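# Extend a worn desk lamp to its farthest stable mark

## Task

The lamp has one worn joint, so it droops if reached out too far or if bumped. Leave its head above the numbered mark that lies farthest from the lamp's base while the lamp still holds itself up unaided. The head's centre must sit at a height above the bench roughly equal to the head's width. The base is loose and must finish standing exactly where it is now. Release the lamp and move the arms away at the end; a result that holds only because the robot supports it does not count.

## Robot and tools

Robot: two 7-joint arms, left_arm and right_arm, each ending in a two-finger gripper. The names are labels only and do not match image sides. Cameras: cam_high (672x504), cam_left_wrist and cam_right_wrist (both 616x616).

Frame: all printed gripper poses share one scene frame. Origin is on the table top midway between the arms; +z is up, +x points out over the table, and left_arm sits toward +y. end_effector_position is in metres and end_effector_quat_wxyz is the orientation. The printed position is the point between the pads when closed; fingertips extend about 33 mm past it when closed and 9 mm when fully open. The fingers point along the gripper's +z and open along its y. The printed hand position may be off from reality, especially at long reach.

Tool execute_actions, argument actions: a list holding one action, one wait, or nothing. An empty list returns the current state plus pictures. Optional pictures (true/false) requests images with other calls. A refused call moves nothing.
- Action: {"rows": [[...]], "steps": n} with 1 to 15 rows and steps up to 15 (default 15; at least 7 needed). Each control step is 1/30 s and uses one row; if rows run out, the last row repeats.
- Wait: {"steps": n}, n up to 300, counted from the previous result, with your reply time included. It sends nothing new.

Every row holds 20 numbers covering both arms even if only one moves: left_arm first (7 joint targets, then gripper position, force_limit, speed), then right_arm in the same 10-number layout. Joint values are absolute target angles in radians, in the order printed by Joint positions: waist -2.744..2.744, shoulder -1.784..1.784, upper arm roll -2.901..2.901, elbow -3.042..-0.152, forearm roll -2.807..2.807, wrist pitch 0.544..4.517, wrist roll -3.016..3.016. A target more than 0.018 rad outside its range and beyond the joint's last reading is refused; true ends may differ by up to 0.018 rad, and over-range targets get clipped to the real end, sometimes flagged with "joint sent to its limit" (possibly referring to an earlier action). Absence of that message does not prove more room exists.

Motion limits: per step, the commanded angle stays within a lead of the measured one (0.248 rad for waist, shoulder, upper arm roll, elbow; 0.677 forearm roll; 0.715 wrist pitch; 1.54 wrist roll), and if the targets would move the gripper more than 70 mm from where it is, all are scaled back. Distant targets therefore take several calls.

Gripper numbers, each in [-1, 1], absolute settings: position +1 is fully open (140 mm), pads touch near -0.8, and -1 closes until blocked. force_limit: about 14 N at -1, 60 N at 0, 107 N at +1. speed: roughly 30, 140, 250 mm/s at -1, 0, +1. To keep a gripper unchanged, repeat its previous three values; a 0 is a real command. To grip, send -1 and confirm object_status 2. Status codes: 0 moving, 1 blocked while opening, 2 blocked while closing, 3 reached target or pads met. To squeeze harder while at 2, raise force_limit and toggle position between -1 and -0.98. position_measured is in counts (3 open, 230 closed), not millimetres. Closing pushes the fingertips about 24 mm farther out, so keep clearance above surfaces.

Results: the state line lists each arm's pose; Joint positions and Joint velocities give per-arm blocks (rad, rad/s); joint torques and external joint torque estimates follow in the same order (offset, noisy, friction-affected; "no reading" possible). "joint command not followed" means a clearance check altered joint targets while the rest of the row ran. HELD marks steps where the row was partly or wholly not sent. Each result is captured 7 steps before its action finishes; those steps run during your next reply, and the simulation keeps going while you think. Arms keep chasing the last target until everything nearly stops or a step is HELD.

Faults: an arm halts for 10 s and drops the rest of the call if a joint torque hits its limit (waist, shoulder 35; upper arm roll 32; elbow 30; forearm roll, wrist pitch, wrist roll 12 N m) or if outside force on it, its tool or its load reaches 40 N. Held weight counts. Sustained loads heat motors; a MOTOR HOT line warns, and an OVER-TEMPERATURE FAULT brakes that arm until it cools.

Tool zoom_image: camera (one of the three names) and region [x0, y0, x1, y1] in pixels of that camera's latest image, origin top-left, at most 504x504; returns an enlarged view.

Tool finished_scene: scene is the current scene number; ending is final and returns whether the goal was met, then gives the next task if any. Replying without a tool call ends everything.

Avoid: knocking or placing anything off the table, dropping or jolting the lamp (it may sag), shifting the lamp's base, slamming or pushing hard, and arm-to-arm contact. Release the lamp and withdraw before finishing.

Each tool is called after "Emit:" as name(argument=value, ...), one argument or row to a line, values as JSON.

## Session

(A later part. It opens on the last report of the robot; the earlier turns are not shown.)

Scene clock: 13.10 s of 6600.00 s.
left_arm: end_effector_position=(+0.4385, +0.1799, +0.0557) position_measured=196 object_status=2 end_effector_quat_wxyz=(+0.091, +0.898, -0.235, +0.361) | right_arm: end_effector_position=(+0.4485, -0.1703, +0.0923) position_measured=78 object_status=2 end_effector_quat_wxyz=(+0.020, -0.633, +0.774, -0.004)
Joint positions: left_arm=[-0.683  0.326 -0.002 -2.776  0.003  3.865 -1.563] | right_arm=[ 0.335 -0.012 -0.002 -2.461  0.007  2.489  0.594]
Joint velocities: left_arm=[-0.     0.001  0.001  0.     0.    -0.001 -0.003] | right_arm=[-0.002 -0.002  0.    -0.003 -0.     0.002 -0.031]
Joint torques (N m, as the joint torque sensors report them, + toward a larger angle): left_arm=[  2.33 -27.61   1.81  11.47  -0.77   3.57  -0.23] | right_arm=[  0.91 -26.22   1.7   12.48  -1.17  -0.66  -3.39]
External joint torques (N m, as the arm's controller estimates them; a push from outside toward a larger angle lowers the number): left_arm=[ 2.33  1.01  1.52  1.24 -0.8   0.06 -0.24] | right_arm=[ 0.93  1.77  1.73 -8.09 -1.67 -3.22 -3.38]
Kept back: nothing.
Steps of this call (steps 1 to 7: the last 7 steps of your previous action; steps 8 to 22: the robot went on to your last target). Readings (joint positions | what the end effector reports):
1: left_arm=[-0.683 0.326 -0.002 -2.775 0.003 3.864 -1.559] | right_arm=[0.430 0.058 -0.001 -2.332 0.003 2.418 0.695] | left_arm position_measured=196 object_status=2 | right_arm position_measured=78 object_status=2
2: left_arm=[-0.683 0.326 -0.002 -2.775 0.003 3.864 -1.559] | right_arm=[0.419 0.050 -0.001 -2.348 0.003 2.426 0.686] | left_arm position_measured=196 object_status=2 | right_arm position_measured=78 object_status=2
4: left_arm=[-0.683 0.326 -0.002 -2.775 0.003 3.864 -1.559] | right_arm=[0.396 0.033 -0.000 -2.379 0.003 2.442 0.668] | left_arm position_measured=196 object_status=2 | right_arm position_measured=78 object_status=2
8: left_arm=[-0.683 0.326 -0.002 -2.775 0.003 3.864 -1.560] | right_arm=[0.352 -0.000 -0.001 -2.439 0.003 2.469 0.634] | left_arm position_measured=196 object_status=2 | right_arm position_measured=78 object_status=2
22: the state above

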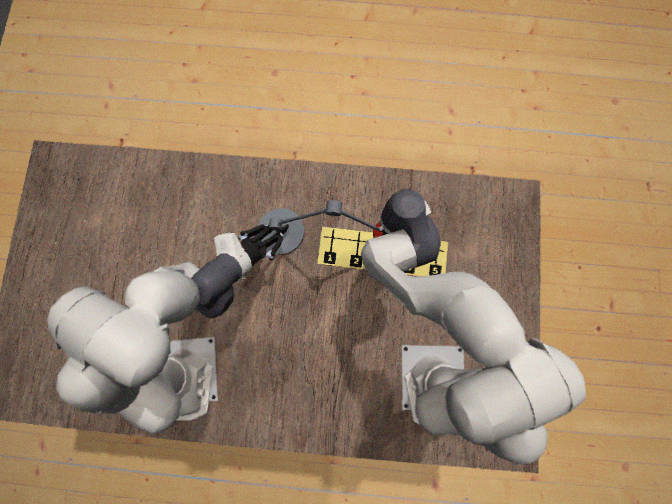

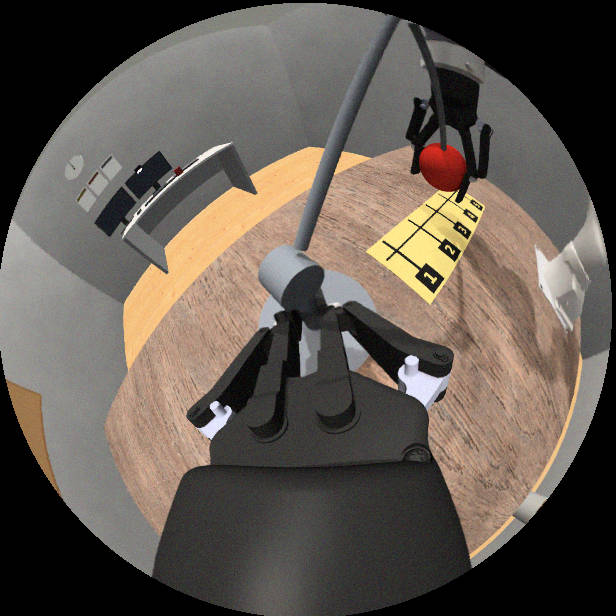

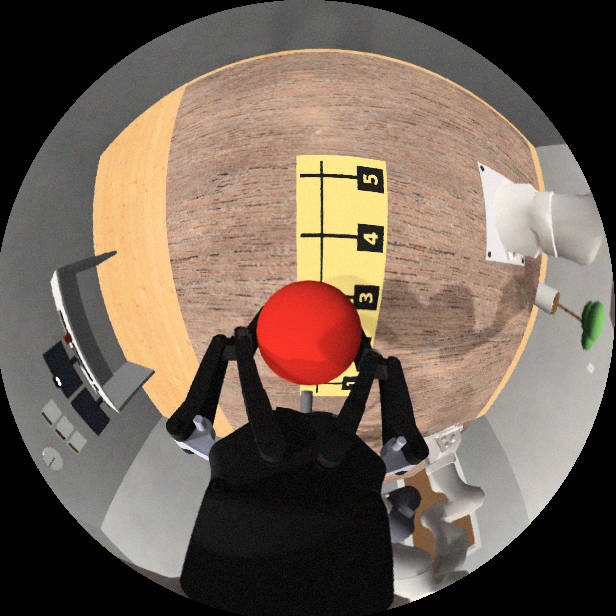

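Emit:
execute_actions(
  actions=[
    {"rows":[[-0.68,0.328,0,-2.775,0,3.865,-1.571,-1,-0.5,-0.5,0.338,-0.01,0,-2.48,0,2.47,0.56,-1,-0.5,-0.5],[-0.68,0.328,0,-2.775,0,3.865,-1.571,-1,-0.5,-0.5,0.34,-0.014,0,-2.485,0,2.47,0.6,-1,-0.5,-0.5],[-0.68,0.328,0,-2.775,0,3.865,-1.571,-1,-0.5,-0.5,0.342,-0.018,0,-2.49,0,2.472,0.63,-1,-0.5,-0.5],[-0.68,0.328,0,-2.775,0,3.865,-1.571,-1,-0.5,-0.5,0.342,-0.018,0,-2.49,0,2.472,0.66,-1,-0.5,-0.5]]},
  ],
)

Emit:
execute_actions(
  actions=[
    {"steps":22},
  ],
)

Scene clock: 13.67 s of 6600.00 s.
left_arm: end_effector_position=(+0.4388, +0.1798, +0.0559) position_measured=196 object_status=2 end_effector_quat_wxyz=(+0.091, +0.898, -0.234, +0.361) | right_arm: end_effector_position=(+0.4398, -0.1705, +0.0893) position_measured=78 object_status=2 end_effector_quat_wxyz=(+0.016, -0.622, +0.783, -0.003)
Joint positions: left_arm=[-0.683  0.327 -0.002 -2.775  0.003  3.865 -1.563] | right_arm=[ 0.34  -0.021 -0.001 -2.48   0.006  2.491  0.63 ]
Joint velocities: left_arm=[ 0.002  0.001 -0.     0.004 -0.    -0.    -0.001] | right_arm=[ 0.013 -0.001  0.008 -0.028 -0.014 -0.004  0.104]
Joint torques (N m, as the joint torque sensors report them, + toward a larger angle): left_arm=[  1.45 -27.6    2.97  10.76  -0.7    3.5   -0.34] | right_arm=[  0.15 -26.78   0.56  15.62  -0.38  -0.22  -0.15]
External joint torques (N m, as the arm's controller estimates them; a push from outside toward a larger angle lowers the number): left_arm=[ 1.47  1.06  2.7   0.54 -0.74 -0.02 -0.35] | right_arm=[ 0.42  0.96  0.85 -5.25 -0.94 -2.85 -0.2 ]
Steps of this call (steps 1 to 9: the robot went on to your last target; steps 10 to 17: the first 8 steps of this action). Readings (joint positions | what the end effector reports):
10: left_arm=[-0.683 0.326 -0.002 -2.776 0.003 3.865 -1.563] | right_arm=[0.335 -0.012 -0.002 -2.462 0.007 2.490 0.590] | left_arm position_measured=196 object_status=2 | right_arm position_measured=78 object_status=2
11: left_arm=[-0.683 0.326 -0.002 -2.776 0.003 3.865 -1.563] | right_arm=[0.335 -0.014 -0.002 -2.465 0.007 2.490 0.595] | left_arm position_measured=196 object_status=2 | right_arm position_measured=78 object_status=2
13: left_arm=[-0.683 0.327 -0.002 -2.776 0.003 3.865 -1.563] | right_arm=[0.338 -0.019 -0.002 -2.472 0.007 2.491 0.609] | left_arm position_measured=196 object_status=2 | right_arm position_measured=78 object_status=2
17: the state above

Scene clock: 14.40 s of 6600.00 s.
left_arm: end_effector_position=(+0.4391, +0.1798, +0.0561) position_measured=196 object_status=2 end_effector_quat_wxyz=(+0.092, +0.898, -0.234, +0.361) | right_arm: end_effector_position=(+0.4369, -0.1704, +0.0877) position_measured=78 object_status=2 end_effector_quat_wxyz=(+0.013, -0.618, +0.786, -0.003)
Joint positions: left_arm=[-0.682  0.327 -0.002 -2.775  0.003  3.865 -1.563] | right_arm=[ 0.342 -0.021  0.001 -2.483  0.001  2.488  0.647]
Joint velocities: left_arm=[-0.001  0.     0.001 -0.     0.001  0.001  0.001] | right_arm=[ 0.001  0.    -0.001 -0.001 -0.001 -0.     0.001]
Joint torques (N m, as the joint torque sensors report them, + toward a larger angle): left_arm=[  1.75 -27.5    2.88  10.49  -0.74   3.51  -0.22] | right_arm=[ -0.14 -26.77  -0.16  16.42   0.24   0.11   0.51]
External joint torques (N m, as the arm's controller estimates them; a push from outside toward a larger angle lowers the number): left_arm=[ 1.75  1.17  2.58  0.25 -0.78  0.   -0.24] | right_arm=[-0.13  0.61 -0.13 -3.93 -0.25 -2.41  0.51]
Kept back: nothing.
Steps of this call (steps 1 to 7: the last 7 steps of your previous action; steps 8 to 22: the robot went on to your last target). Readings (joint positions | what the end effector reports):
1: left_arm=[-0.683 0.327 -0.002 -2.775 0.003 3.865 -1.563] | right_arm=[0.341 -0.021 -0.000 -2.481 0.005 2.490 0.633] | left_arm position_measured=196 object_status=2 | right_arm position_measured=78 object_status=2
2: left_arm=[-0.683 0.327 -0.002 -2.775 0.003 3.865 -1.563] | right_arm=[0.341 -0.021 -0.000 -2.481 0.005 2.490 0.635] | left_arm position_measured=196 object_status=2 | right_arm position_measured=78 object_status=2
4: left_arm=[-0.683 0.327 -0.002 -2.775 0.003 3.865 -1.563] | right_arm=[0.341 -0.021 0.000 -2.482 0.004 2.490 0.639] | left_arm position_measured=196 object_status=2 | right_arm position_measured=78 object_status=2
8: left_arm=[-0.682 0.327 -0.002 -2.775 0.003 3.865 -1.563] | right_arm=[0.342 -0.021 0.001 -2.483 0.002 2.489 0.643] | left_arm position_measured=196 object_status=2 | right_arm position_measured=78 object_status=2
22: the state above

Unload and test.

Emit:
execute_actions(
  actions=[
    {"rows":[[-0.68,0.328,0,-2.775,0,3.865,-1.571,-1,-0.5,-0.5,0.342,-0.021,0,-2.484,0,2.487,0.647,-1,-0.5,-0.5]]},
  ],
)

Emit:
execute_actions(
  actions=[
    {"rows":[[-0.68,0.328,0,-2.775,0,3.865,-1.571,-1,-0.5,-0.5,0.342,-0.021,0,-2.484,0,2.487,0.647,0.75,-0.5,-1]]},
  ],
)

Emit:
execute_actions(
  actions=[
    {"steps":60},
  ],
  pictures=true,
)

Scene clock: 14.90 s of 6600.00 s.
left_arm: end_effector_position=(+0.4390, +0.1799, +0.0560) position_measured=196 object_status=2 end_effector_quat_wxyz=(+0.091, +0.898, -0.234, +0.361) | right_arm: end_effector_position=(+0.4376, -0.1702, +0.0883) position_measured=78 object_status=2 end_effector_quat_wxyz=(+0.014, -0.619, +0.786, -0.003)
Joint positions: left_arm=[-0.682  0.327 -0.002 -2.775  0.003  3.865 -1.563] | right_arm=[ 0.342 -0.022  0.001 -2.483  0.001  2.49   0.646]
Joint velocities: left_arm=[ 0.001  0.     0.001 -0.001  0.     0.001 -0.   ] | right_arm=[ 0.    -0.     0.001 -0.001 -0.     0.001  0.001]
Joint torques (N m, as the joint torque sensors report them, + toward a larger angle): left_arm=[  1.96 -26.82   2.82  10.92  -0.68   3.48  -0.31] | right_arm=[ -0.08 -28.03  -0.2   20.36   0.41   2.07  -0.01]
External joint torques (N m, as the arm's controller estimates them; a push from outside toward a larger angle lowers the number): left_arm=[ 1.87  1.87  2.44  0.68 -0.7  -0.04 -0.33] | right_arm=[-0.11 -0.63 -0.21  0.01 -0.08 -0.45 -0.01]
Steps of this call (steps 1 to 7: the robot went on to your last target; steps 8 to 15: the first 8 steps of this action). Readings (joint positions | what the end effector reports):
8: left_arm=[-0.682 0.327 -0.002 -2.775 0.003 3.865 -1.563] | right_arm=[0.342 -0.021 0.001 -2.483 0.001 2.489 0.647] | left_arm position_measured=196 object_status=2 | right_arm position_measured=78 object_status=2
9: left_arm=[-0.682 0.327 -0.002 -2.775 0.003 3.865 -1.563] | right_arm=[0.342 -0.022 0.001 -2.483 0.001 2.489 0.647] | left_arm position_measured=196 object_status=2 | right_arm position_measured=78 object_status=2
11: left_arm=[-0.682 0.327 -0.002 -2.775 0.003 3.865 -1.563] | right_arm=[0.342 -0.022 0.001 -2.483 0.001 2.490 0.646] | left_arm position_measured=196 object_status=2 | right_arm position_measured=78 object_status=2
15: the state above

Scene clock: 15.40 s of 6600.00 s.
left_arm: end_effector_position=(+0.4387, +0.1800, +0.0556) position_measured=196 object_status=2 end_effector_quat_wxyz=(+0.091, +0.898, -0.234, +0.360) | right_arm: end_effector_position=(+0.4374, -0.1703, +0.0882) position_measured=67 object_status=0 end_effector_quat_wxyz=(+0.014, -0.619, +0.786, -0.003)
Joint positions: left_arm=[-0.682  0.327 -0.002 -2.775  0.003  3.864 -1.564] | right_arm=[ 0.342 -0.022  0.001 -2.483  0.001  2.489  0.646]
Joint velocities: left_arm=[-0.001 -0.    -0.001 -0.     0.001  0.001 -0.001] | right_arm=[-0.    -0.     0.    -0.    -0.001 -0.002  0.001]
Joint torques (N m, as the joint torque sensors report them, + toward a larger angle): left_arm=[  1.59 -27.84   2.33  11.25  -0.68   3.66  -0.14] | right_arm=[ -0.05 -28.    -0.76  20.14   0.4    2.21  -0.06]
External joint torques (N m, as the arm's controller estimates them; a push from outside toward a larger angle lowers the number): left_arm=[ 1.59  0.83  2.04  1.01 -0.72  0.14 -0.16] | right_arm=[-0.09 -0.63 -0.77 -0.23 -0.09 -0.32 -0.06]
Steps of this call (steps 1 to 7: the last 7 steps of your previous action; steps 8 to 15: the first 8 steps of this action). Readings (joint positions | what the end effector reports):
8: left_arm=[-0.682 0.327 -0.002 -2.775 0.003 3.865 -1.563] | right_arm=[0.342 -0.022 0.001 -2.483 0.001 2.490 0.646] | left_arm position_measured=196 object_status=2 | right_arm position_measured=78 object_status=0
9: left_arm=[-0.682 0.327 -0.002 -2.775 0.003 3.864 -1.563] | right_arm=[0.342 -0.022 0.001 -2.483 0.001 2.490 0.646] | left_arm position_measured=196 object_status=2 | right_arm position_measured=78 object_status=0
11: left_arm=[-0.682 0.327 -0.002 -2.775 0.003 3.864 -1.563] | right_arm=[0.342 -0.022 0.001 -2.483 0.001 2.490 0.646] | left_arm position_measured=196 object_status=2 | right_arm position_measured=74 object_status=0
15: the state above

Scene clock: 17.40 s of 6600.00 s.
left_arm: end_effector_position=(+0.4387, +0.1800, +0.0556) position_measured=196 object_status=2 end_effector_quat_wxyz=(+0.091, +0.898, -0.234, +0.360) | right_arm: end_effector_position=(+0.4373, -0.1703, +0.0881) position_measured=35 object_status=3 end_effector_quat_wxyz=(+0.013, -0.619, +0.786, -0.003)
Joint positions: left_arm=[-0.682  0.327 -0.002 -2.775  0.003  3.864 -1.564] | right_arm=[ 0.342 -0.022  0.001 -2.483  0.001  2.489  0.646]
Joint velocities: left_arm=[ 0.    -0.    -0.001 -0.002  0.001  0.001  0.   ] | right_arm=[ 0.001  0.     0.    -0.001  0.001  0.001  0.   ]
Joint torques (N m, as the joint torque sensors report them, + toward a larger angle): left_arm=[  1.37 -28.46   2.32  11.26  -0.69   3.43  -0.19] | right_arm=[ -0.16 -28.12  -0.64  20.23   0.39   2.23  -0.06]
External joint torques (N m, as the arm's controller estimates them; a push from outside toward a larger angle lowers the number): left_arm=[ 1.41  0.19  2.07  1.07 -0.74 -0.08 -0.21] | right_arm=[-0.23 -0.79 -0.69 -0.11 -0.1  -0.28 -0.06]
Kept back: nothing.
Steps of this call (steps 1 to 7: the last 7 steps of your previous action; steps 8 to 15: the robot went on to your last target; steps 16 to 60: nothing new was sent). Readings (joint positions | what the end effector reports):
1: left_arm=[-0.682 0.327 -0.002 -2.775 0.003 3.864 -1.564] | right_arm=[0.342 -0.022 0.001 -2.483 0.001 2.489 0.646] | left_arm position_measured=196 object_status=2 | right_arm position_measured=65 object_status=0
2: left_arm=[-0.682 0.327 -0.002 -2.775 0.003 3.864 -1.564] | right_arm=[0.342 -0.022 0.001 -2.483 0.001 2.489 0.646] | left_arm position_measured=196 object_status=2 | right_arm position_measured=64 object_status=0
4: left_arm=[-0.682 0.327 -0.002 -2.775 0.003 3.864 -1.564] | right_arm=[0.342 -0.022 0.001 -2.483 0.001 2.489 0.646] | left_arm position_measured=196 object_status=2 | right_arm position_measured=61 object_status=0
8: left_arm=[-0.682 0.327 -0.002 -2.775 0.003 3.864 -1.564] | right_arm=[0.342 -0.022 0.001 -2.483 0.001 2.489 0.646] | left_arm position_measured=196 object_status=2 | right_arm position_measured=54 object_status=0
60: the state above
All arms were judged still, so your last target was given up. Only a new action makes them travel on or press farther. Fingers that are still opening or closing keep moving.

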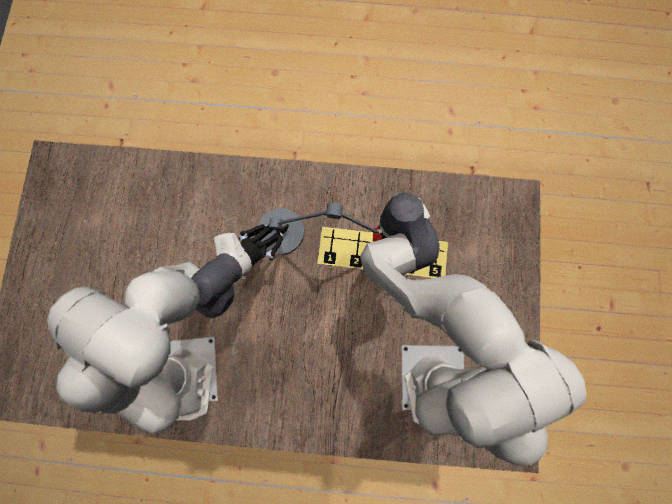

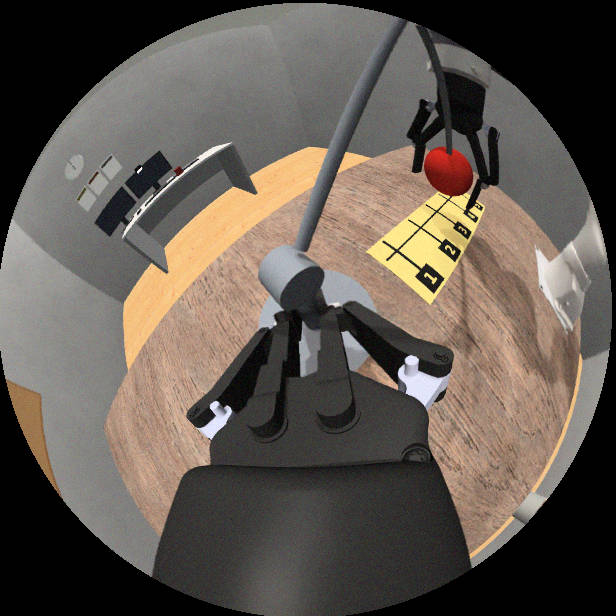

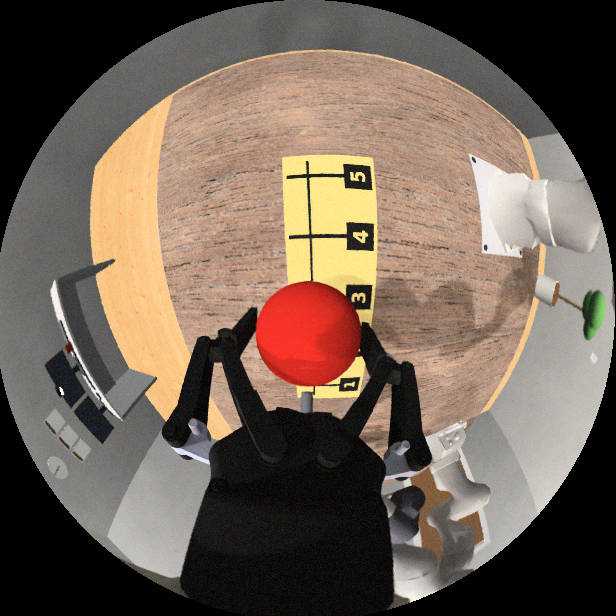

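Emit:
execute_actions(
  actions=[
    {"rows":[[-0.68,0.328,0,-2.775,0,3.865,-1.571,-1,-0.5,-0.5,0.342,-0.021,0,-2.484,0,2.487,0.6,-1,-0.5,-0.5]]},
  ],
)

Emit:
execute_actions(
  actions=[
    {"rows":[[-0.68,0.328,0,-2.775,0,3.865,-1.571,-1,-0.5,-0.5,0.33,-0.028,0,-2.492,0,2.487,0.6,-1,-0.5,-0.5],[-0.68,0.328,0,-2.775,0,3.865,-1.571,-1,-0.5,-0.5,0.317,-0.034,0,-2.501,0,2.487,0.59,-1,-0.5,-0.5],[-0.68,0.328,0,-2.775,0,3.865,-1.571,-1,-0.5,-0.5,0.304,-0.041,0,-2.509,0,2.487,0.58,-1,-0.5,-0.5],[-0.68,0.328,0,-2.775,0,3.865,-1.571,-1,-0.5,-0.5,0.292,-0.047,0,-2.518,0,2.487,0.57,-1,-0.5,-0.5],[-0.68,0.328,0,-2.775,0,3.865,-1.571,-1,-0.5,-0.5,0.279,-0.054,0,-2.526,0,2.487,0.56,-1,-0.5,-0.5],[-0.68,0.328,0,-2.775,0,3.865,-1.571,-1,-0.5,-0.5,0.267,-0.061,0,-2.535,0,2.487,0.55,-1,-0.5,-0.5],[-0.68,0.328,0,-2.775,0,3.865,-1.571,-1,-0.5,-0.5,0.254,-0.067,0,-2.543,0,2.487,0.54,-1,-0.5,-0.5],[-0.68,0.328,0,-2.775,0,3.865,-1.571,-1,-0.5,-0.5,0.242,-0.074,0,-2.552,0,2.487,0.53,-1,-0.5,-0.5],[-0.68,0.328,0,-2.775,0,3.865,-1.571,-1,-0.5,-0.5,0.229,-0.08,0,-2.56,0,2.487,0.52,-1,-0.5,-0.5],[-0.68,0.328,0,-2.775,0,3.865,-1.571,-1,-0.5,-0.5,0.217,-0.087,0,-2.569,0,2.487,0.51,-1,-0.5,-0.5],[-0.68,0.328,0,-2.775,0,3.865,-1.571,-1,-0.5,-0.5,0.204,-0.094,0,-2.577,0,2.487,0.5,-1,-0.5,-0.5],[-0.68,0.328,0,-2.775,0,3.865,-1.571,-1,-0.5,-0.5,0.192,-0.1,0,-2.586,0,2.487,0.49,-1,-0.5,-0.5],[-0.68,0.328,0,-2.775,0,3.865,-1.571,-1,-0.5,-0.5,0.179,-0.107,0,-2.594,0,2.487,0.485,-1,-0.5,-0.5],[-0.68,0.328,0,-2.775,0,3.865,-1.571,-1,-0.5,-0.5,0.167,-0.113,0,-2.603,0,2.487,0.48,-1,-0.5,-0.5],[-0.68,0.328,0,-2.775,0,3.865,-1.571,-1,-0.5,-0.5,0.154,-0.12,0,-2.611,0,2.487,0.48,-1,-0.5,-0.5]]},
  ],
)

Emit:
execute_actions(
  actions=[
    {"steps":25},
  ],
)

Scene clock: 18.67 s of 6600.00 s.
left_arm: end_effector_position=(+0.4387, +0.1800, +0.0556) position_measured=196 object_status=2 end_effector_quat_wxyz=(+0.091, +0.898, -0.234, +0.360) | right_arm: end_effector_position=(+0.4372, -0.1704, +0.0880) position_measured=66 object_status=0 end_effector_quat_wxyz=(+0.013, -0.628, +0.778, -0.003)
Joint positions: left_arm=[-0.682  0.327 -0.002 -2.775  0.003  3.864 -1.564] | right_arm=[ 0.342 -0.022  0.001 -2.483  0.001  2.489  0.622]
Joint velocities: left_arm=[ 0.001 -0.002  0.     0.    -0.001 -0.     0.002] | right_arm=[ 0.     0.001 -0.001 -0.     0.001 -0.001 -0.057]
Joint torques (N m, as the joint torque sensors report them, + toward a larger angle): left_arm=[  1.35 -27.52   2.6   10.59  -0.74   3.64  -0.29] | right_arm=[ -0.16 -28.72  -0.48  20.22   0.38   2.26  -0.39]
External joint torques (N m, as the arm's controller estimates them; a push from outside toward a larger angle lowers the number): left_arm=[ 1.33  1.16  2.29  0.35 -0.77  0.13 -0.31] | right_arm=[-0.2  -1.35 -0.5  -0.13 -0.11 -0.26 -0.39]
Steps of this call (steps 1 to 30: nothing new was sent; steps 31 to 38: the first 8 steps of this action). Readings (joint positions | what the end effector reports):
31: left_arm=[-0.682 0.327 -0.002 -2.775 0.003 3.864 -1.564] | right_arm=[0.342 -0.022 0.001 -2.483 0.001 2.489 0.642] | left_arm position_measured=196 object_status=2 | right_arm position_measured=35 object_status=0
32: left_arm=[-0.682 0.327 -0.002 -2.775 0.003 3.864 -1.564] | right_arm=[0.342 -0.022 0.001 -2.483 0.001 2.489 0.638] | left_arm position_measured=196 object_status=2 | right_arm position_measured=38 object_status=0
34: left_arm=[-0.682 0.327 -0.002 -2.775 0.003 3.864 -1.564] | right_arm=[0.342 -0.022 0.001 -2.483 0.001 2.489 0.632] | left_arm position_measured=196 object_status=2 | right_arm position_measured=48 object_status=0
38: the state above

Scene clock: 19.17 s of 6600.00 s.
left_arm: end_effector_position=(+0.4399, +0.1793, +0.0567) position_measured=196 object_status=2 end_effector_quat_wxyz=(+0.092, +0.898, -0.234, +0.362) | right_arm: end_effector_position=(+0.4331, -0.2006, +0.0887) position_measured=78 object_status=2 end_effector_quat_wxyz=(+0.012, -0.623, +0.782, -0.004)
Joint positions: left_arm=[-0.682  0.327 -0.002 -2.773  0.003  3.865 -1.563] | right_arm=[ 0.279 -0.062  0.008 -2.529  0.001  2.492  0.579]
Joint velocities: left_arm=[ 0.001  0.    -0.001  0.016  0.001  0.006  0.011] | right_arm=[-0.342 -0.186 -0.001 -0.244  0.    -0.001 -0.24 ]
Joint torques (N m, as the joint torque sensors report them, + toward a larger angle): left_arm=[  1.61 -27.71   2.62   8.5   -0.71   3.41  -0.4 ] | right_arm=[ -5.66 -25.3   -5.18  18.47   0.37   1.8    1.07]
External joint torques (N m, as the arm's controller estimates them; a push from outside toward a larger angle lowers the number): left_arm=[ 1.68  0.97  2.31 -1.63 -0.75 -0.09 -0.41] | right_arm=[-7.19 -0.31 -5.28 -2.92 -0.14 -0.82  1.02]
Steps of this call (steps 1 to 7: the last 7 steps of your previous action; steps 8 to 15: the first 8 steps of this action). Readings (joint positions | what the end effector reports):
8: left_arm=[-0.682 0.327 -0.002 -2.775 0.003 3.864 -1.564] | right_arm=[0.341 -0.023 0.001 -2.484 0.001 2.489 0.619] | left_arm position_measured=196 object_status=2 | right_arm position_measured=78 object_status=2
9: left_arm=[-0.682 0.327 -0.002 -2.775 0.003 3.865 -1.564] | right_arm=[0.337 -0.026 0.003 -2.487 0.001 2.490 0.617] | left_arm position_measured=196 object_status=2 | right_arm position_measured=78 object_status=2
11: left_arm=[-0.683 0.327 -0.002 -2.775 0.003 3.865 -1.564] | right_arm=[0.322 -0.036 0.006 -2.498 0.001 2.491 0.608] | left_arm position_measured=196 object_status=2 | right_arm position_measured=78 object_status=2
15: the state above

Scene clock: 20.00 s of 6600.00 s.
left_arm: end_effector_position=(+0.4417, +0.1783, +0.0587) position_measured=196 object_status=2 end_effector_quat_wxyz=(+0.092, +0.896, -0.236, +0.365) | right_arm: end_effector_position=(+0.4232, -0.2582, +0.0865) position_measured=78 object_status=2 end_effector_quat_wxyz=(+0.007, -0.615, +0.788, -0.003)
Joint positions: left_arm=[-0.683  0.327 -0.002 -2.77   0.003  3.868 -1.559] | right_arm=[ 0.164 -0.122  0.008 -2.605  0.001  2.497  0.483]
Joint velocities: left_arm=[ 0.001  0.    -0.002 -0.002  0.    -0.    -0.   ] | right_arm=[ 0.    -0.     0.     0.002 -0.     0.002 -0.006]
Joint torques (N m, as the joint torque sensors report them, + toward a larger angle): left_arm=[  1.86 -27.76   2.85   8.22  -0.73   3.07  -0.42] | right_arm=[ -5.79 -23.62  -5.01  16.32   0.39   0.85  -0.22]
External joint torques (N m, as the arm's controller estimates them; a push from outside toward a larger angle lowers the number): left_arm=[ 1.86  0.99  2.56 -2.09 -0.77 -0.44 -0.44] | right_arm=[-5.9   0.04 -4.98 -3.85 -0.09 -1.67 -0.22]
Kept back: nothing.
Steps of this call (steps 1 to 7: the last 7 steps of your previous action; steps 8 to 25: the robot went on to your last target). Readings (joint positions | what the end effector reports):
1: left_arm=[-0.682 0.327 -0.002 -2.773 0.003 3.866 -1.562] | right_arm=[0.267 -0.068 0.008 -2.537 0.001 2.492 0.570] | left_arm position_measured=196 object_status=2 | right_arm position_measured=78 object_status=2
2: left_arm=[-0.682 0.327 -0.002 -2.772 0.003 3.866 -1.562] | right_arm=[0.255 -0.074 0.009 -2.546 0.001 2.492 0.561] | left_arm position_measured=196 object_status=2 | right_arm position_measured=78 object_status=2
4: left_arm=[-0.682 0.327 -0.002 -2.771 0.003 3.866 -1.561] | right_arm=[0.230 -0.087 0.009 -2.563 0.001 2.493 0.543] | left_arm position_measured=196 object_status=2 | right_arm position_measured=78 object_status=2
8: left_arm=[-0.682 0.327 -0.002 -2.770 0.003 3.868 -1.560] | right_arm=[0.183 -0.112 0.009 -2.595 0.001 2.493 0.511] | left_arm position_measured=196 object_status=2 | right_arm position_measured=78 object_status=2
25: the state above

Emit:
execute_actions(
  actions=[
    {"rows":[[-0.68,0.328,0,-2.775,0,3.865,-1.571,-1,-0.5,-0.5,0.162,-0.121,0,-2.608,0,2.492,0.485,-1,-0.5,-0.5],[-0.68,0.328,0,-2.775,0,3.865,-1.571,-1,-0.5,-0.5,0.17,-0.122,0,-2.606,0,2.495,0.49,-1,-0.5,-0.5],[-0.68,0.328,0,-2.775,0,3.865,-1.571,-1,-0.5,-0.5,0.178,-0.122,0,-2.604,0,2.497,0.492,-1,-0.5,-0.5]]},
  ],
)

Emit:
execute_actions(
  actions=[
    {"steps":14},
  ],
)

Emit:
execute_actions(
  actions=[
    {"rows":[[-0.68,0.328,0,-2.775,0,3.865,-1.571,-1,-0.5,-0.5,0.178,-0.122,0,-2.604,0,2.497,0.492,0.75,-0.5,-1]]},
  ],
)

Emit:
execute_actions(
  actions=[
    {"steps":60},
  ],
  pictures=true,
)

Scene clock: 20.73 s of 6600.00 s.
left_arm: end_effector_position=(+0.4411, +0.1790, +0.0577) position_measured=196 object_status=2 end_effector_quat_wxyz=(+0.091, +0.897, -0.235, +0.363) | right_arm: end_effector_position=(+0.4243, -0.2558, +0.0872) position_measured=78 object_status=2 end_effector_quat_wxyz=(+0.009, -0.617, +0.787, -0.004)
Joint positions: left_arm=[-0.682  0.327 -0.002 -2.771  0.003  3.867 -1.56 ] | right_arm=[ 0.174 -0.123  0.001 -2.604  0.001  2.501  0.483]
Joint velocities: left_arm=[-0.001 -0.    -0.002 -0.001 -0.     0.    -0.002] | right_arm=[ 0.009 -0.    -0.008 -0.    -0.001  0.001 -0.001]
Joint torques (N m, as the joint torque sensors report them, + toward a larger angle): left_arm=[  0.87 -27.62   1.41   8.81  -0.64   3.13  -0.46] | right_arm=[  2.15 -24.33  -0.4   20.47   0.41   1.74   0.33]
External joint torques (N m, as the arm's controller estimates them; a push from outside toward a larger angle lowers the number): left_arm=[ 0.87  1.09  1.11 -1.45 -0.68 -0.38 -0.47] | right_arm=[ 2.07 -0.68 -0.37  0.3  -0.07 -0.79  0.33]
Steps of this call (steps 1 to 14: the robot went on to your last target; steps 15 to 22: the first 8 steps of this action). Readings (joint positions | what the end effector reports):
15: left_arm=[-0.683 0.327 -0.002 -2.770 0.003 3.868 -1.559] | right_arm=[0.164 -0.122 0.008 -2.605 0.001 2.498 0.482] | left_arm position_measured=196 object_status=2 | right_arm position_measured=78 object_status=2
16: left_arm=[-0.683 0.327 -0.002 -2.771 0.003 3.867 -1.559] | right_arm=[0.166 -0.122 0.006 -2.605 0.001 2.499 0.482] | left_arm position_measured=196 object_status=2 | right_arm position_measured=78 object_status=2
18: left_arm=[-0.682 0.327 -0.002 -2.771 0.003 3.867 -1.559] | right_arm=[0.171 -0.123 0.004 -2.604 0.001 2.501 0.483] | left_arm position_measured=196 object_status=2 | right_arm position_measured=78 object_status=2
22: the state above

Scene clock: 21.20 s of 6600.00 s.
left_arm: end_effector_position=(+0.4411, +0.1790, +0.0577) position_measured=196 object_status=2 end_effector_quat_wxyz=(+0.092, +0.897, -0.235, +0.363) | right_arm: end_effector_position=(+0.4243, -0.2557, +0.0872) position_measured=78 object_status=2 end_effector_quat_wxyz=(+0.009, -0.617, +0.787, -0.004)
Joint positions: left_arm=[-0.682  0.327 -0.002 -2.771  0.003  3.867 -1.561] | right_arm=[ 0.175 -0.123  0.001 -2.604  0.001  2.502  0.483]
Joint velocities: left_arm=[ 0.001 -0.     0.     0.     0.002  0.     0.   ] | right_arm=[ 0.002  0.001  0.    -0.001 -0.    -0.     0.   ]
Joint torques (N m, as the joint torque sensors report them, + toward a larger angle): left_arm=[  1.46 -28.4    1.9    8.28  -0.69   3.28  -0.35] | right_arm=[  2.24 -24.34  -0.24  20.68   0.41   1.79   0.33]
External joint torques (N m, as the arm's controller estimates them; a push from outside toward a larger angle lowers the number): left_arm=[ 1.44  0.36  1.58 -2.07 -0.73 -0.24 -0.36] | right_arm=[ 2.2  -0.75 -0.17  0.57 -0.07 -0.72  0.34]
Kept back: nothing.
Steps of this call (steps 1 to 7: the last 7 steps of your previous action; steps 8 to 14: the robot went on to your last target). Readings (joint positions | what the end effector reports):
1: left_arm=[-0.682 0.327 -0.002 -2.771 0.003 3.867 -1.560] | right_arm=[0.174 -0.123 0.001 -2.604 0.001 2.501 0.483] | left_arm position_measured=196 object_status=2 | right_arm position_measured=78 object_status=2
2: left_arm=[-0.682 0.327 -0.002 -2.771 0.003 3.867 -1.560] | right_arm=[0.175 -0.123 0.001 -2.604 0.001 2.502 0.483] | left_arm position_measured=196 object_status=2 | right_arm position_measured=78 object_status=2
4: left_arm=[-0.682 0.327 -0.002 -2.771 0.003 3.867 -1.560] | right_arm=[0.175 -0.123 0.001 -2.604 0.001 2.502 0.483] | left_arm position_measured=196 object_status=2 | right_arm position_measured=78 object_status=2
8: left_arm=[-0.682 0.327 -0.002 -2.771 0.003 3.867 -1.560] | right_arm=[0.175 -0.123 0.001 -2.604 0.001 2.502 0.483] | left_arm position_measured=196 object_status=2 | right_arm position_measured=78 object_status=2
14: the state above

Scene clock: 21.47 s of 6600.00 s.
left_arm: end_effector_position=(+0.4393, +0.1800, +0.0556) position_measured=196 object_status=2 end_effector_quat_wxyz=(+0.091, +0.898, -0.234, +0.361) | right_arm: end_effector_position=(+0.4237, -0.2555, +0.0871) position_measured=67 object_status=0 end_effector_quat_wxyz=(+0.008, -0.616, +0.787, -0.004)
Joint positions: left_arm=[-0.682  0.328 -0.002 -2.774  0.003  3.865 -1.563] | right_arm=[ 0.176 -0.123  0.001 -2.604  0.001  2.5    0.485]
Joint velocities: left_arm=[ 0.001 -0.002 -0.001 -0.    -0.    -0.    -0.009] | right_arm=[ 0.001 -0.     0.001  0.001 -0.001 -0.006  0.007]
Joint torques (N m, as the joint torque sensors report them, + toward a larger angle): left_arm=[  2.1  -28.48   2.51   9.6   -0.71   3.38  -0.07] | right_arm=[  1.49 -24.23  -0.42  20.69   0.45   2.12   0.08]
External joint torques (N m, as the arm's controller estimates them; a push from outside toward a larger angle lowers the number): left_arm=[ 2.08  0.29  2.2  -0.65 -0.74 -0.14 -0.08] | right_arm=[ 1.44 -0.6  -0.35  0.55 -0.03 -0.4   0.08]
Steps of this call (steps 1 to 8: the first 8 steps of this action). Readings (joint positions | what the end effector reports):
1: left_arm=[-0.682 0.327 -0.002 -2.771 0.003 3.867 -1.561] | right_arm=[0.175 -0.123 0.001 -2.604 0.001 2.502 0.483] | left_arm position_measured=196 object_status=2 | right_arm position_measured=78 object_status=0
2: left_arm=[-0.682 0.327 -0.002 -2.772 0.003 3.866 -1.561] | right_arm=[0.175 -0.123 0.001 -2.604 0.001 2.502 0.484] | left_arm position_measured=196 object_status=2 | right_arm position_measured=78 object_status=0
4: left_arm=[-0.682 0.328 -0.002 -2.774 0.003 3.865 -1.561] | right_arm=[0.176 -0.123 0.001 -2.604 0.001 2.501 0.484] | left_arm position_measured=196 object_status=2 | right_arm position_measured=74 object_status=0
8: the state above

Scene clock: 23.47 s of 6600.00 s.
left_arm: end_effector_position=(+0.4393, +0.1800, +0.0556) position_measured=196 object_status=2 end_effector_quat_wxyz=(+0.092, +0.898, -0.234, +0.361) | right_arm: end_effector_position=(+0.4234, -0.2555, +0.0870) position_measured=35 object_status=3 end_effector_quat_wxyz=(+0.008, -0.616, +0.788, -0.003)
Joint positions: left_arm=[-0.682  0.328 -0.002 -2.774  0.003  3.865 -1.564] | right_arm=[ 0.176 -0.123  0.001 -2.604  0.001  2.499  0.487]
Joint velocities: left_arm=[0.001 0.    0.001 0.    0.    0.    0.002] | right_arm=[ 0.001 -0.001 -0.    -0.    -0.001 -0.    -0.001]
Joint torques (N m, as the joint torque sensors report them, + toward a larger angle): left_arm=[  1.58 -29.32   2.37   9.72  -0.66   3.39  -0.14] | right_arm=[  1.8  -24.53  -0.53  20.87   0.4    2.19   0.16]
External joint torques (N m, as the arm's controller estimates them; a push from outside toward a larger angle lowers the number): left_arm=[ 1.51 -0.67  2.   -0.48 -0.69 -0.12 -0.16] | right_arm=[ 1.85 -0.84 -0.38  0.72 -0.09 -0.32  0.16]
Kept back: nothing.
Steps of this call (steps 1 to 7: the last 7 steps of your previous action; steps 8 to 15: the robot went on to your last target; steps 16 to 60: nothing new was sent). Readings (joint positions | what the end effector reports):
1: left_arm=[-0.682 0.328 -0.002 -2.774 0.003 3.865 -1.563] | right_arm=[0.176 -0.123 0.001 -2.604 0.001 2.500 0.485] | left_arm position_measured=196 object_status=2 | right_arm position_measured=65 object_status=0
2: left_arm=[-0.682 0.328 -0.002 -2.774 0.003 3.865 -1.563] | right_arm=[0.176 -0.123 0.001 -2.604 0.001 2.500 0.486] | left_arm position_measured=196 object_status=2 | right_arm position_measured=64 object_status=0
4: left_arm=[-0.682 0.328 -0.002 -2.774 0.003 3.865 -1.564] | right_arm=[0.176 -0.123 0.001 -2.604 0.001 2.499 0.486] | left_arm position_measured=196 object_status=2 | right_arm position_measured=61 object_status=0
8: left_arm=[-0.682 0.328 -0.002 -2.774 0.003 3.865 -1.564] | right_arm=[0.176 -0.123 0.001 -2.604 0.001 2.499 0.486] | left_arm position_measured=196 object_status=2 | right_arm position_measured=54 object_status=0
60: the state above
All arms were judged still, so your last target was given up. Only a new action makes them travel on or press farther. Fingers that are still opening or closing keep moving.

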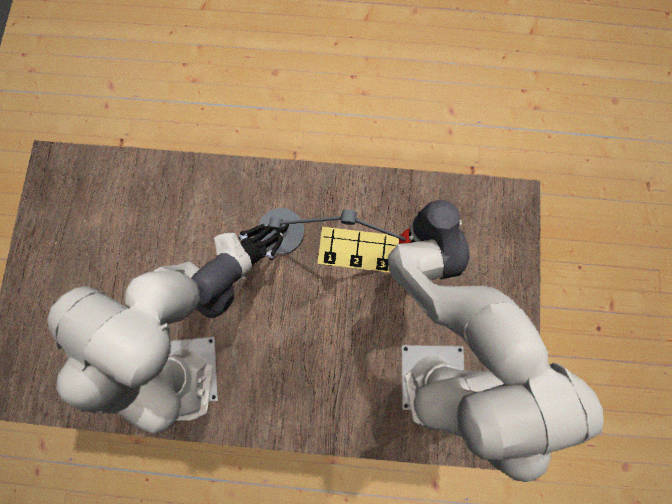

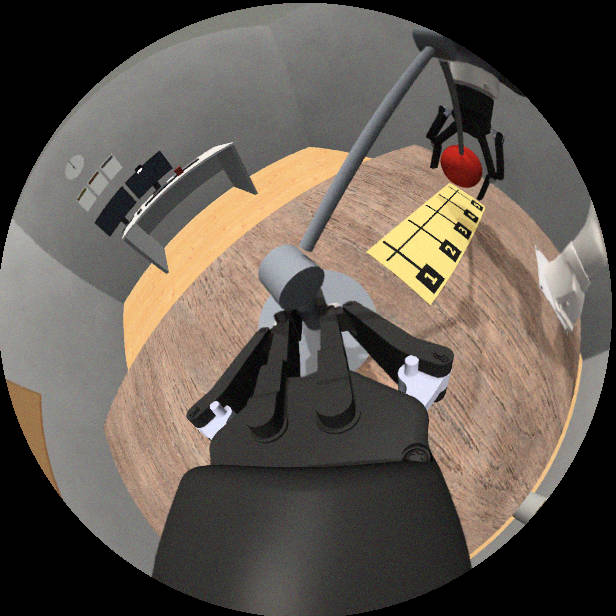

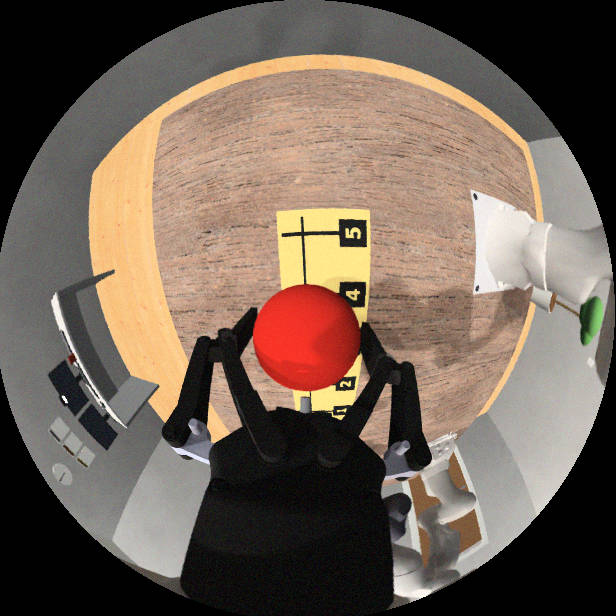

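Emit:
execute_actions(
  actions=[
    {"rows":[[-0.68,0.328,0,-2.775,0,3.865,-1.571,-1,-0.5,-0.5,0.178,-0.122,0,-2.604,0,2.497,0.487,-1,-0.5,-0.5]]},
  ],
)

Emit:
execute_actions(
  actions=[
    {"rows":[[-0.68,0.328,0,-2.775,0,3.865,-1.571,-1,-0.5,-0.5,0.17,-0.119,0,-2.606,0,2.5,0.48,-1,-0.5,-0.5],[-0.68,0.328,0,-2.775,0,3.865,-1.571,-1,-0.5,-0.5,0.162,-0.116,0,-2.608,0,2.503,0.475,-1,-0.5,-0.5],[-0.68,0.328,0,-2.775,0,3.865,-1.571,-1,-0.5,-0.5,0.154,-0.113,0,-2.61,0,2.506,0.47,-1,-0.5,-0.5],[-0.68,0.328,0,-2.775,0,3.865,-1.571,-1,-0.5,-0.5,0.146,-0.11,0,-2.612,0,2.509,0.465,-1,-0.5,-0.5],[-0.68,0.328,0,-2.775,0,3.865,-1.571,-1,-0.5,-0.5,0.138,-0.107,0,-2.614,0,2.512,0.46,-1,-0.5,-0.5],[-0.68,0.328,0,-2.775,0,3.865,-1.571,-1,-0.5,-0.5,0.13,-0.104,0,-2.616,0,2.515,0.46,-1,-0.5,-0.5],[-0.68,0.328,0,-2.775,0,3.865,-1.571,-1,-0.5,-0.5,0.122,-0.1,0,-2.618,0,2.518,0.46,-1,-0.5,-0.5]]},
  ],
)

Emit:
execute_actions(
  actions=[
    {"steps":18},
  ],
)

Scene clock: 24.30 s of 6600.00 s.
left_arm: end_effector_position=(+0.4393, +0.1800, +0.0556) position_measured=196 object_status=2 end_effector_quat_wxyz=(+0.092, +0.898, -0.234, +0.361) | right_arm: end_effector_position=(+0.4233, -0.2555, +0.0869) position_measured=66 object_status=0 end_effector_quat_wxyz=(+0.008, -0.616, +0.788, -0.003)
Joint positions: left_arm=[-0.682  0.328 -0.002 -2.774  0.003  3.865 -1.564] | right_arm=[ 0.176 -0.123  0.001 -2.604  0.001  2.499  0.487]
Joint velocities: left_arm=[-0.001  0.     0.     0.002  0.     0.002  0.   ] | right_arm=[-0.    -0.001 -0.005  0.002  0.     0.    -0.001]
Joint torques (N m, as the joint torque sensors report them, + toward a larger angle): left_arm=[  1.63 -28.63   2.1    9.56  -0.73   3.33  -0.15] | right_arm=[  1.3  -24.5   -0.8   20.68   0.42   2.22  -0.11]
External joint torques (N m, as the arm's controller estimates them; a push from outside toward a larger angle lowers the number): left_arm=[ 1.67  0.11  1.84 -0.73 -0.78 -0.15 -0.17] | right_arm=[ 1.41 -0.89 -0.76  0.63 -0.07 -0.29 -0.11]
Steps of this call (steps 1 to 17: nothing new was sent; steps 18 to 25: the first 8 steps of this action). Readings (joint positions | what the end effector reports):
18: left_arm=[-0.682 0.328 -0.002 -2.774 0.003 3.865 -1.564] | right_arm=[0.176 -0.123 0.001 -2.604 0.001 2.499 0.487] | left_arm position_measured=196 object_status=2 | right_arm position_measured=35 object_status=0
19: left_arm=[-0.682 0.328 -0.002 -2.774 0.003 3.865 -1.564] | right_arm=[0.176 -0.123 0.001 -2.604 0.001 2.499 0.487] | left_arm position_measured=196 object_status=2 | right_arm position_measured=38 object_status=0
21: left_arm=[-0.682 0.328 -0.002 -2.774 0.003 3.865 -1.564] | right_arm=[0.176 -0.123 0.001 -2.604 0.001 2.499 0.487] | left_arm position_measured=196 object_status=2 | right_arm position_measured=48 object_status=0
25: the state above

Scene clock: 24.80 s of 6600.00 s.
left_arm: end_effector_position=(+0.4400, +0.1793, +0.0567) position_measured=196 object_status=2 end_effector_quat_wxyz=(+0.092, +0.898, -0.234, +0.362) | right_arm: end_effector_position=(+0.4221, -0.2677, +0.0788) position_measured=78 object_status=2 end_effector_quat_wxyz=(+0.003, -0.613, +0.790, -0.002)
Joint positions: left_arm=[-0.682  0.328 -0.002 -2.773  0.003  3.867 -1.563] | right_arm=[ 0.144 -0.108  0.007 -2.612  0.001  2.511  0.467]
Joint velocities: left_arm=[ 0.001 -0.004  0.001  0.011 -0.     0.002  0.005] | right_arm=[-0.143  0.082 -0.001 -0.048 -0.001  0.054 -0.112]
Joint torques (N m, as the joint torque sensors report them, + toward a larger angle): left_arm=[  1.88 -27.97   2.06   9.73  -0.75   3.06  -0.28] | right_arm=[ -5.74 -24.28  -4.37  18.39   0.37   2.08   1.26]
External joint torques (N m, as the arm's controller estimates them; a push from outside toward a larger angle lowers the number): left_arm=[ 1.82  0.74  1.71 -0.5  -0.77 -0.5  -0.28] | right_arm=[-7.25  0.68 -5.34 -2.18 -0.05 -0.46  1.31]
Steps of this call (steps 1 to 7: the last 7 steps of your previous action; steps 8 to 15: the first 8 steps of this action). Readings (joint positions | what the end effector reports):
8: left_arm=[-0.682 0.328 -0.002 -2.774 0.003 3.865 -1.564] | right_arm=[0.176 -0.122 0.001 -2.604 0.001 2.499 0.487] | left_arm position_measured=196 object_status=2 | right_arm position_measured=78 object_status=2
9: left_arm=[-0.682 0.328 -0.002 -2.774 0.003 3.866 -1.564] | right_arm=[0.174 -0.122 0.002 -2.604 0.001 2.500 0.486] | left_arm position_measured=196 object_status=2 | right_arm position_measured=78 object_status=2
11: left_arm=[-0.682 0.328 -0.002 -2.774 0.003 3.866 -1.564] | right_arm=[0.167 -0.118 0.004 -2.605 0.001 2.503 0.482] | left_arm position_measured=196 object_status=2 | right_arm position_measured=78 object_status=2
15: the state above

Scene clock: 25.40 s of 6600.00 s.
left_arm: end_effector_position=(+0.4398, +0.1791, +0.0566) position_measured=196 object_status=2 end_effector_quat_wxyz=(+0.092, +0.898, -0.234, +0.362) | right_arm: end_effector_position=(+0.4234, -0.2721, +0.0766) position_measured=78 object_status=2 end_effector_quat_wxyz=(+0.004, -0.616, +0.788, -0.002)
Joint positions: left_arm=[-0.683  0.328 -0.002 -2.773  0.003  3.866 -1.563] | right_arm=[ 0.133 -0.103  0.007 -2.614  0.001  2.521  0.45 ]
Joint velocities: left_arm=[ 0.001 -0.    -0.001 -0.001  0.     0.001 -0.   ] | right_arm=[-0.001  0.     0.001 -0.001 -0.001  0.001 -0.003]
Joint torques (N m, as the joint torque sensors report them, + toward a larger angle): left_arm=[  2.56 -29.     2.42   9.71  -0.77   3.34  -0.28] | right_arm=[ -6.51 -23.27  -4.27  17.63   0.37   2.     0.43]
External joint torques (N m, as the arm's controller estimates them; a push from outside toward a larger angle lowers the number): left_arm=[ 2.56 -0.34  2.12 -0.47 -0.81 -0.17 -0.3 ] | right_arm=[-6.54  0.5  -4.18 -1.97 -0.09 -0.47  0.43]
Kept back: nothing.
Steps of this call (steps 1 to 7: the last 7 steps of your previous action; steps 8 to 18: the robot went on to your last target). Readings (joint positions | what the end effector reports):
1: left_arm=[-0.682 0.328 -0.002 -2.773 0.003 3.867 -1.563] | right_arm=[0.140 -0.105 0.007 -2.613 0.001 2.513 0.464] | left_arm position_measured=196 object_status=2 | right_arm position_measured=78 object_status=2
2: left_arm=[-0.682 0.328 -0.002 -2.773 0.003 3.867 -1.563] | right_arm=[0.137 -0.104 0.007 -2.614 0.001 2.514 0.461] | left_arm position_measured=196 object_status=2 | right_arm position_measured=78 object_status=2
4: left_arm=[-0.682 0.328 -0.002 -2.773 0.003 3.867 -1.563] | right_arm=[0.135 -0.103 0.007 -2.614 0.001 2.517 0.457] | left_arm position_measured=196 object_status=2 | right_arm position_measured=78 object_status=2
8: left_arm=[-0.683 0.328 -0.002 -2.773 0.003 3.867 -1.563] | right_arm=[0.133 -0.103 0.007 -2.614 0.001 2.519 0.453] | left_arm position_measured=196 object_status=2 | right_arm position_measured=78 object_status=2
18: the state above


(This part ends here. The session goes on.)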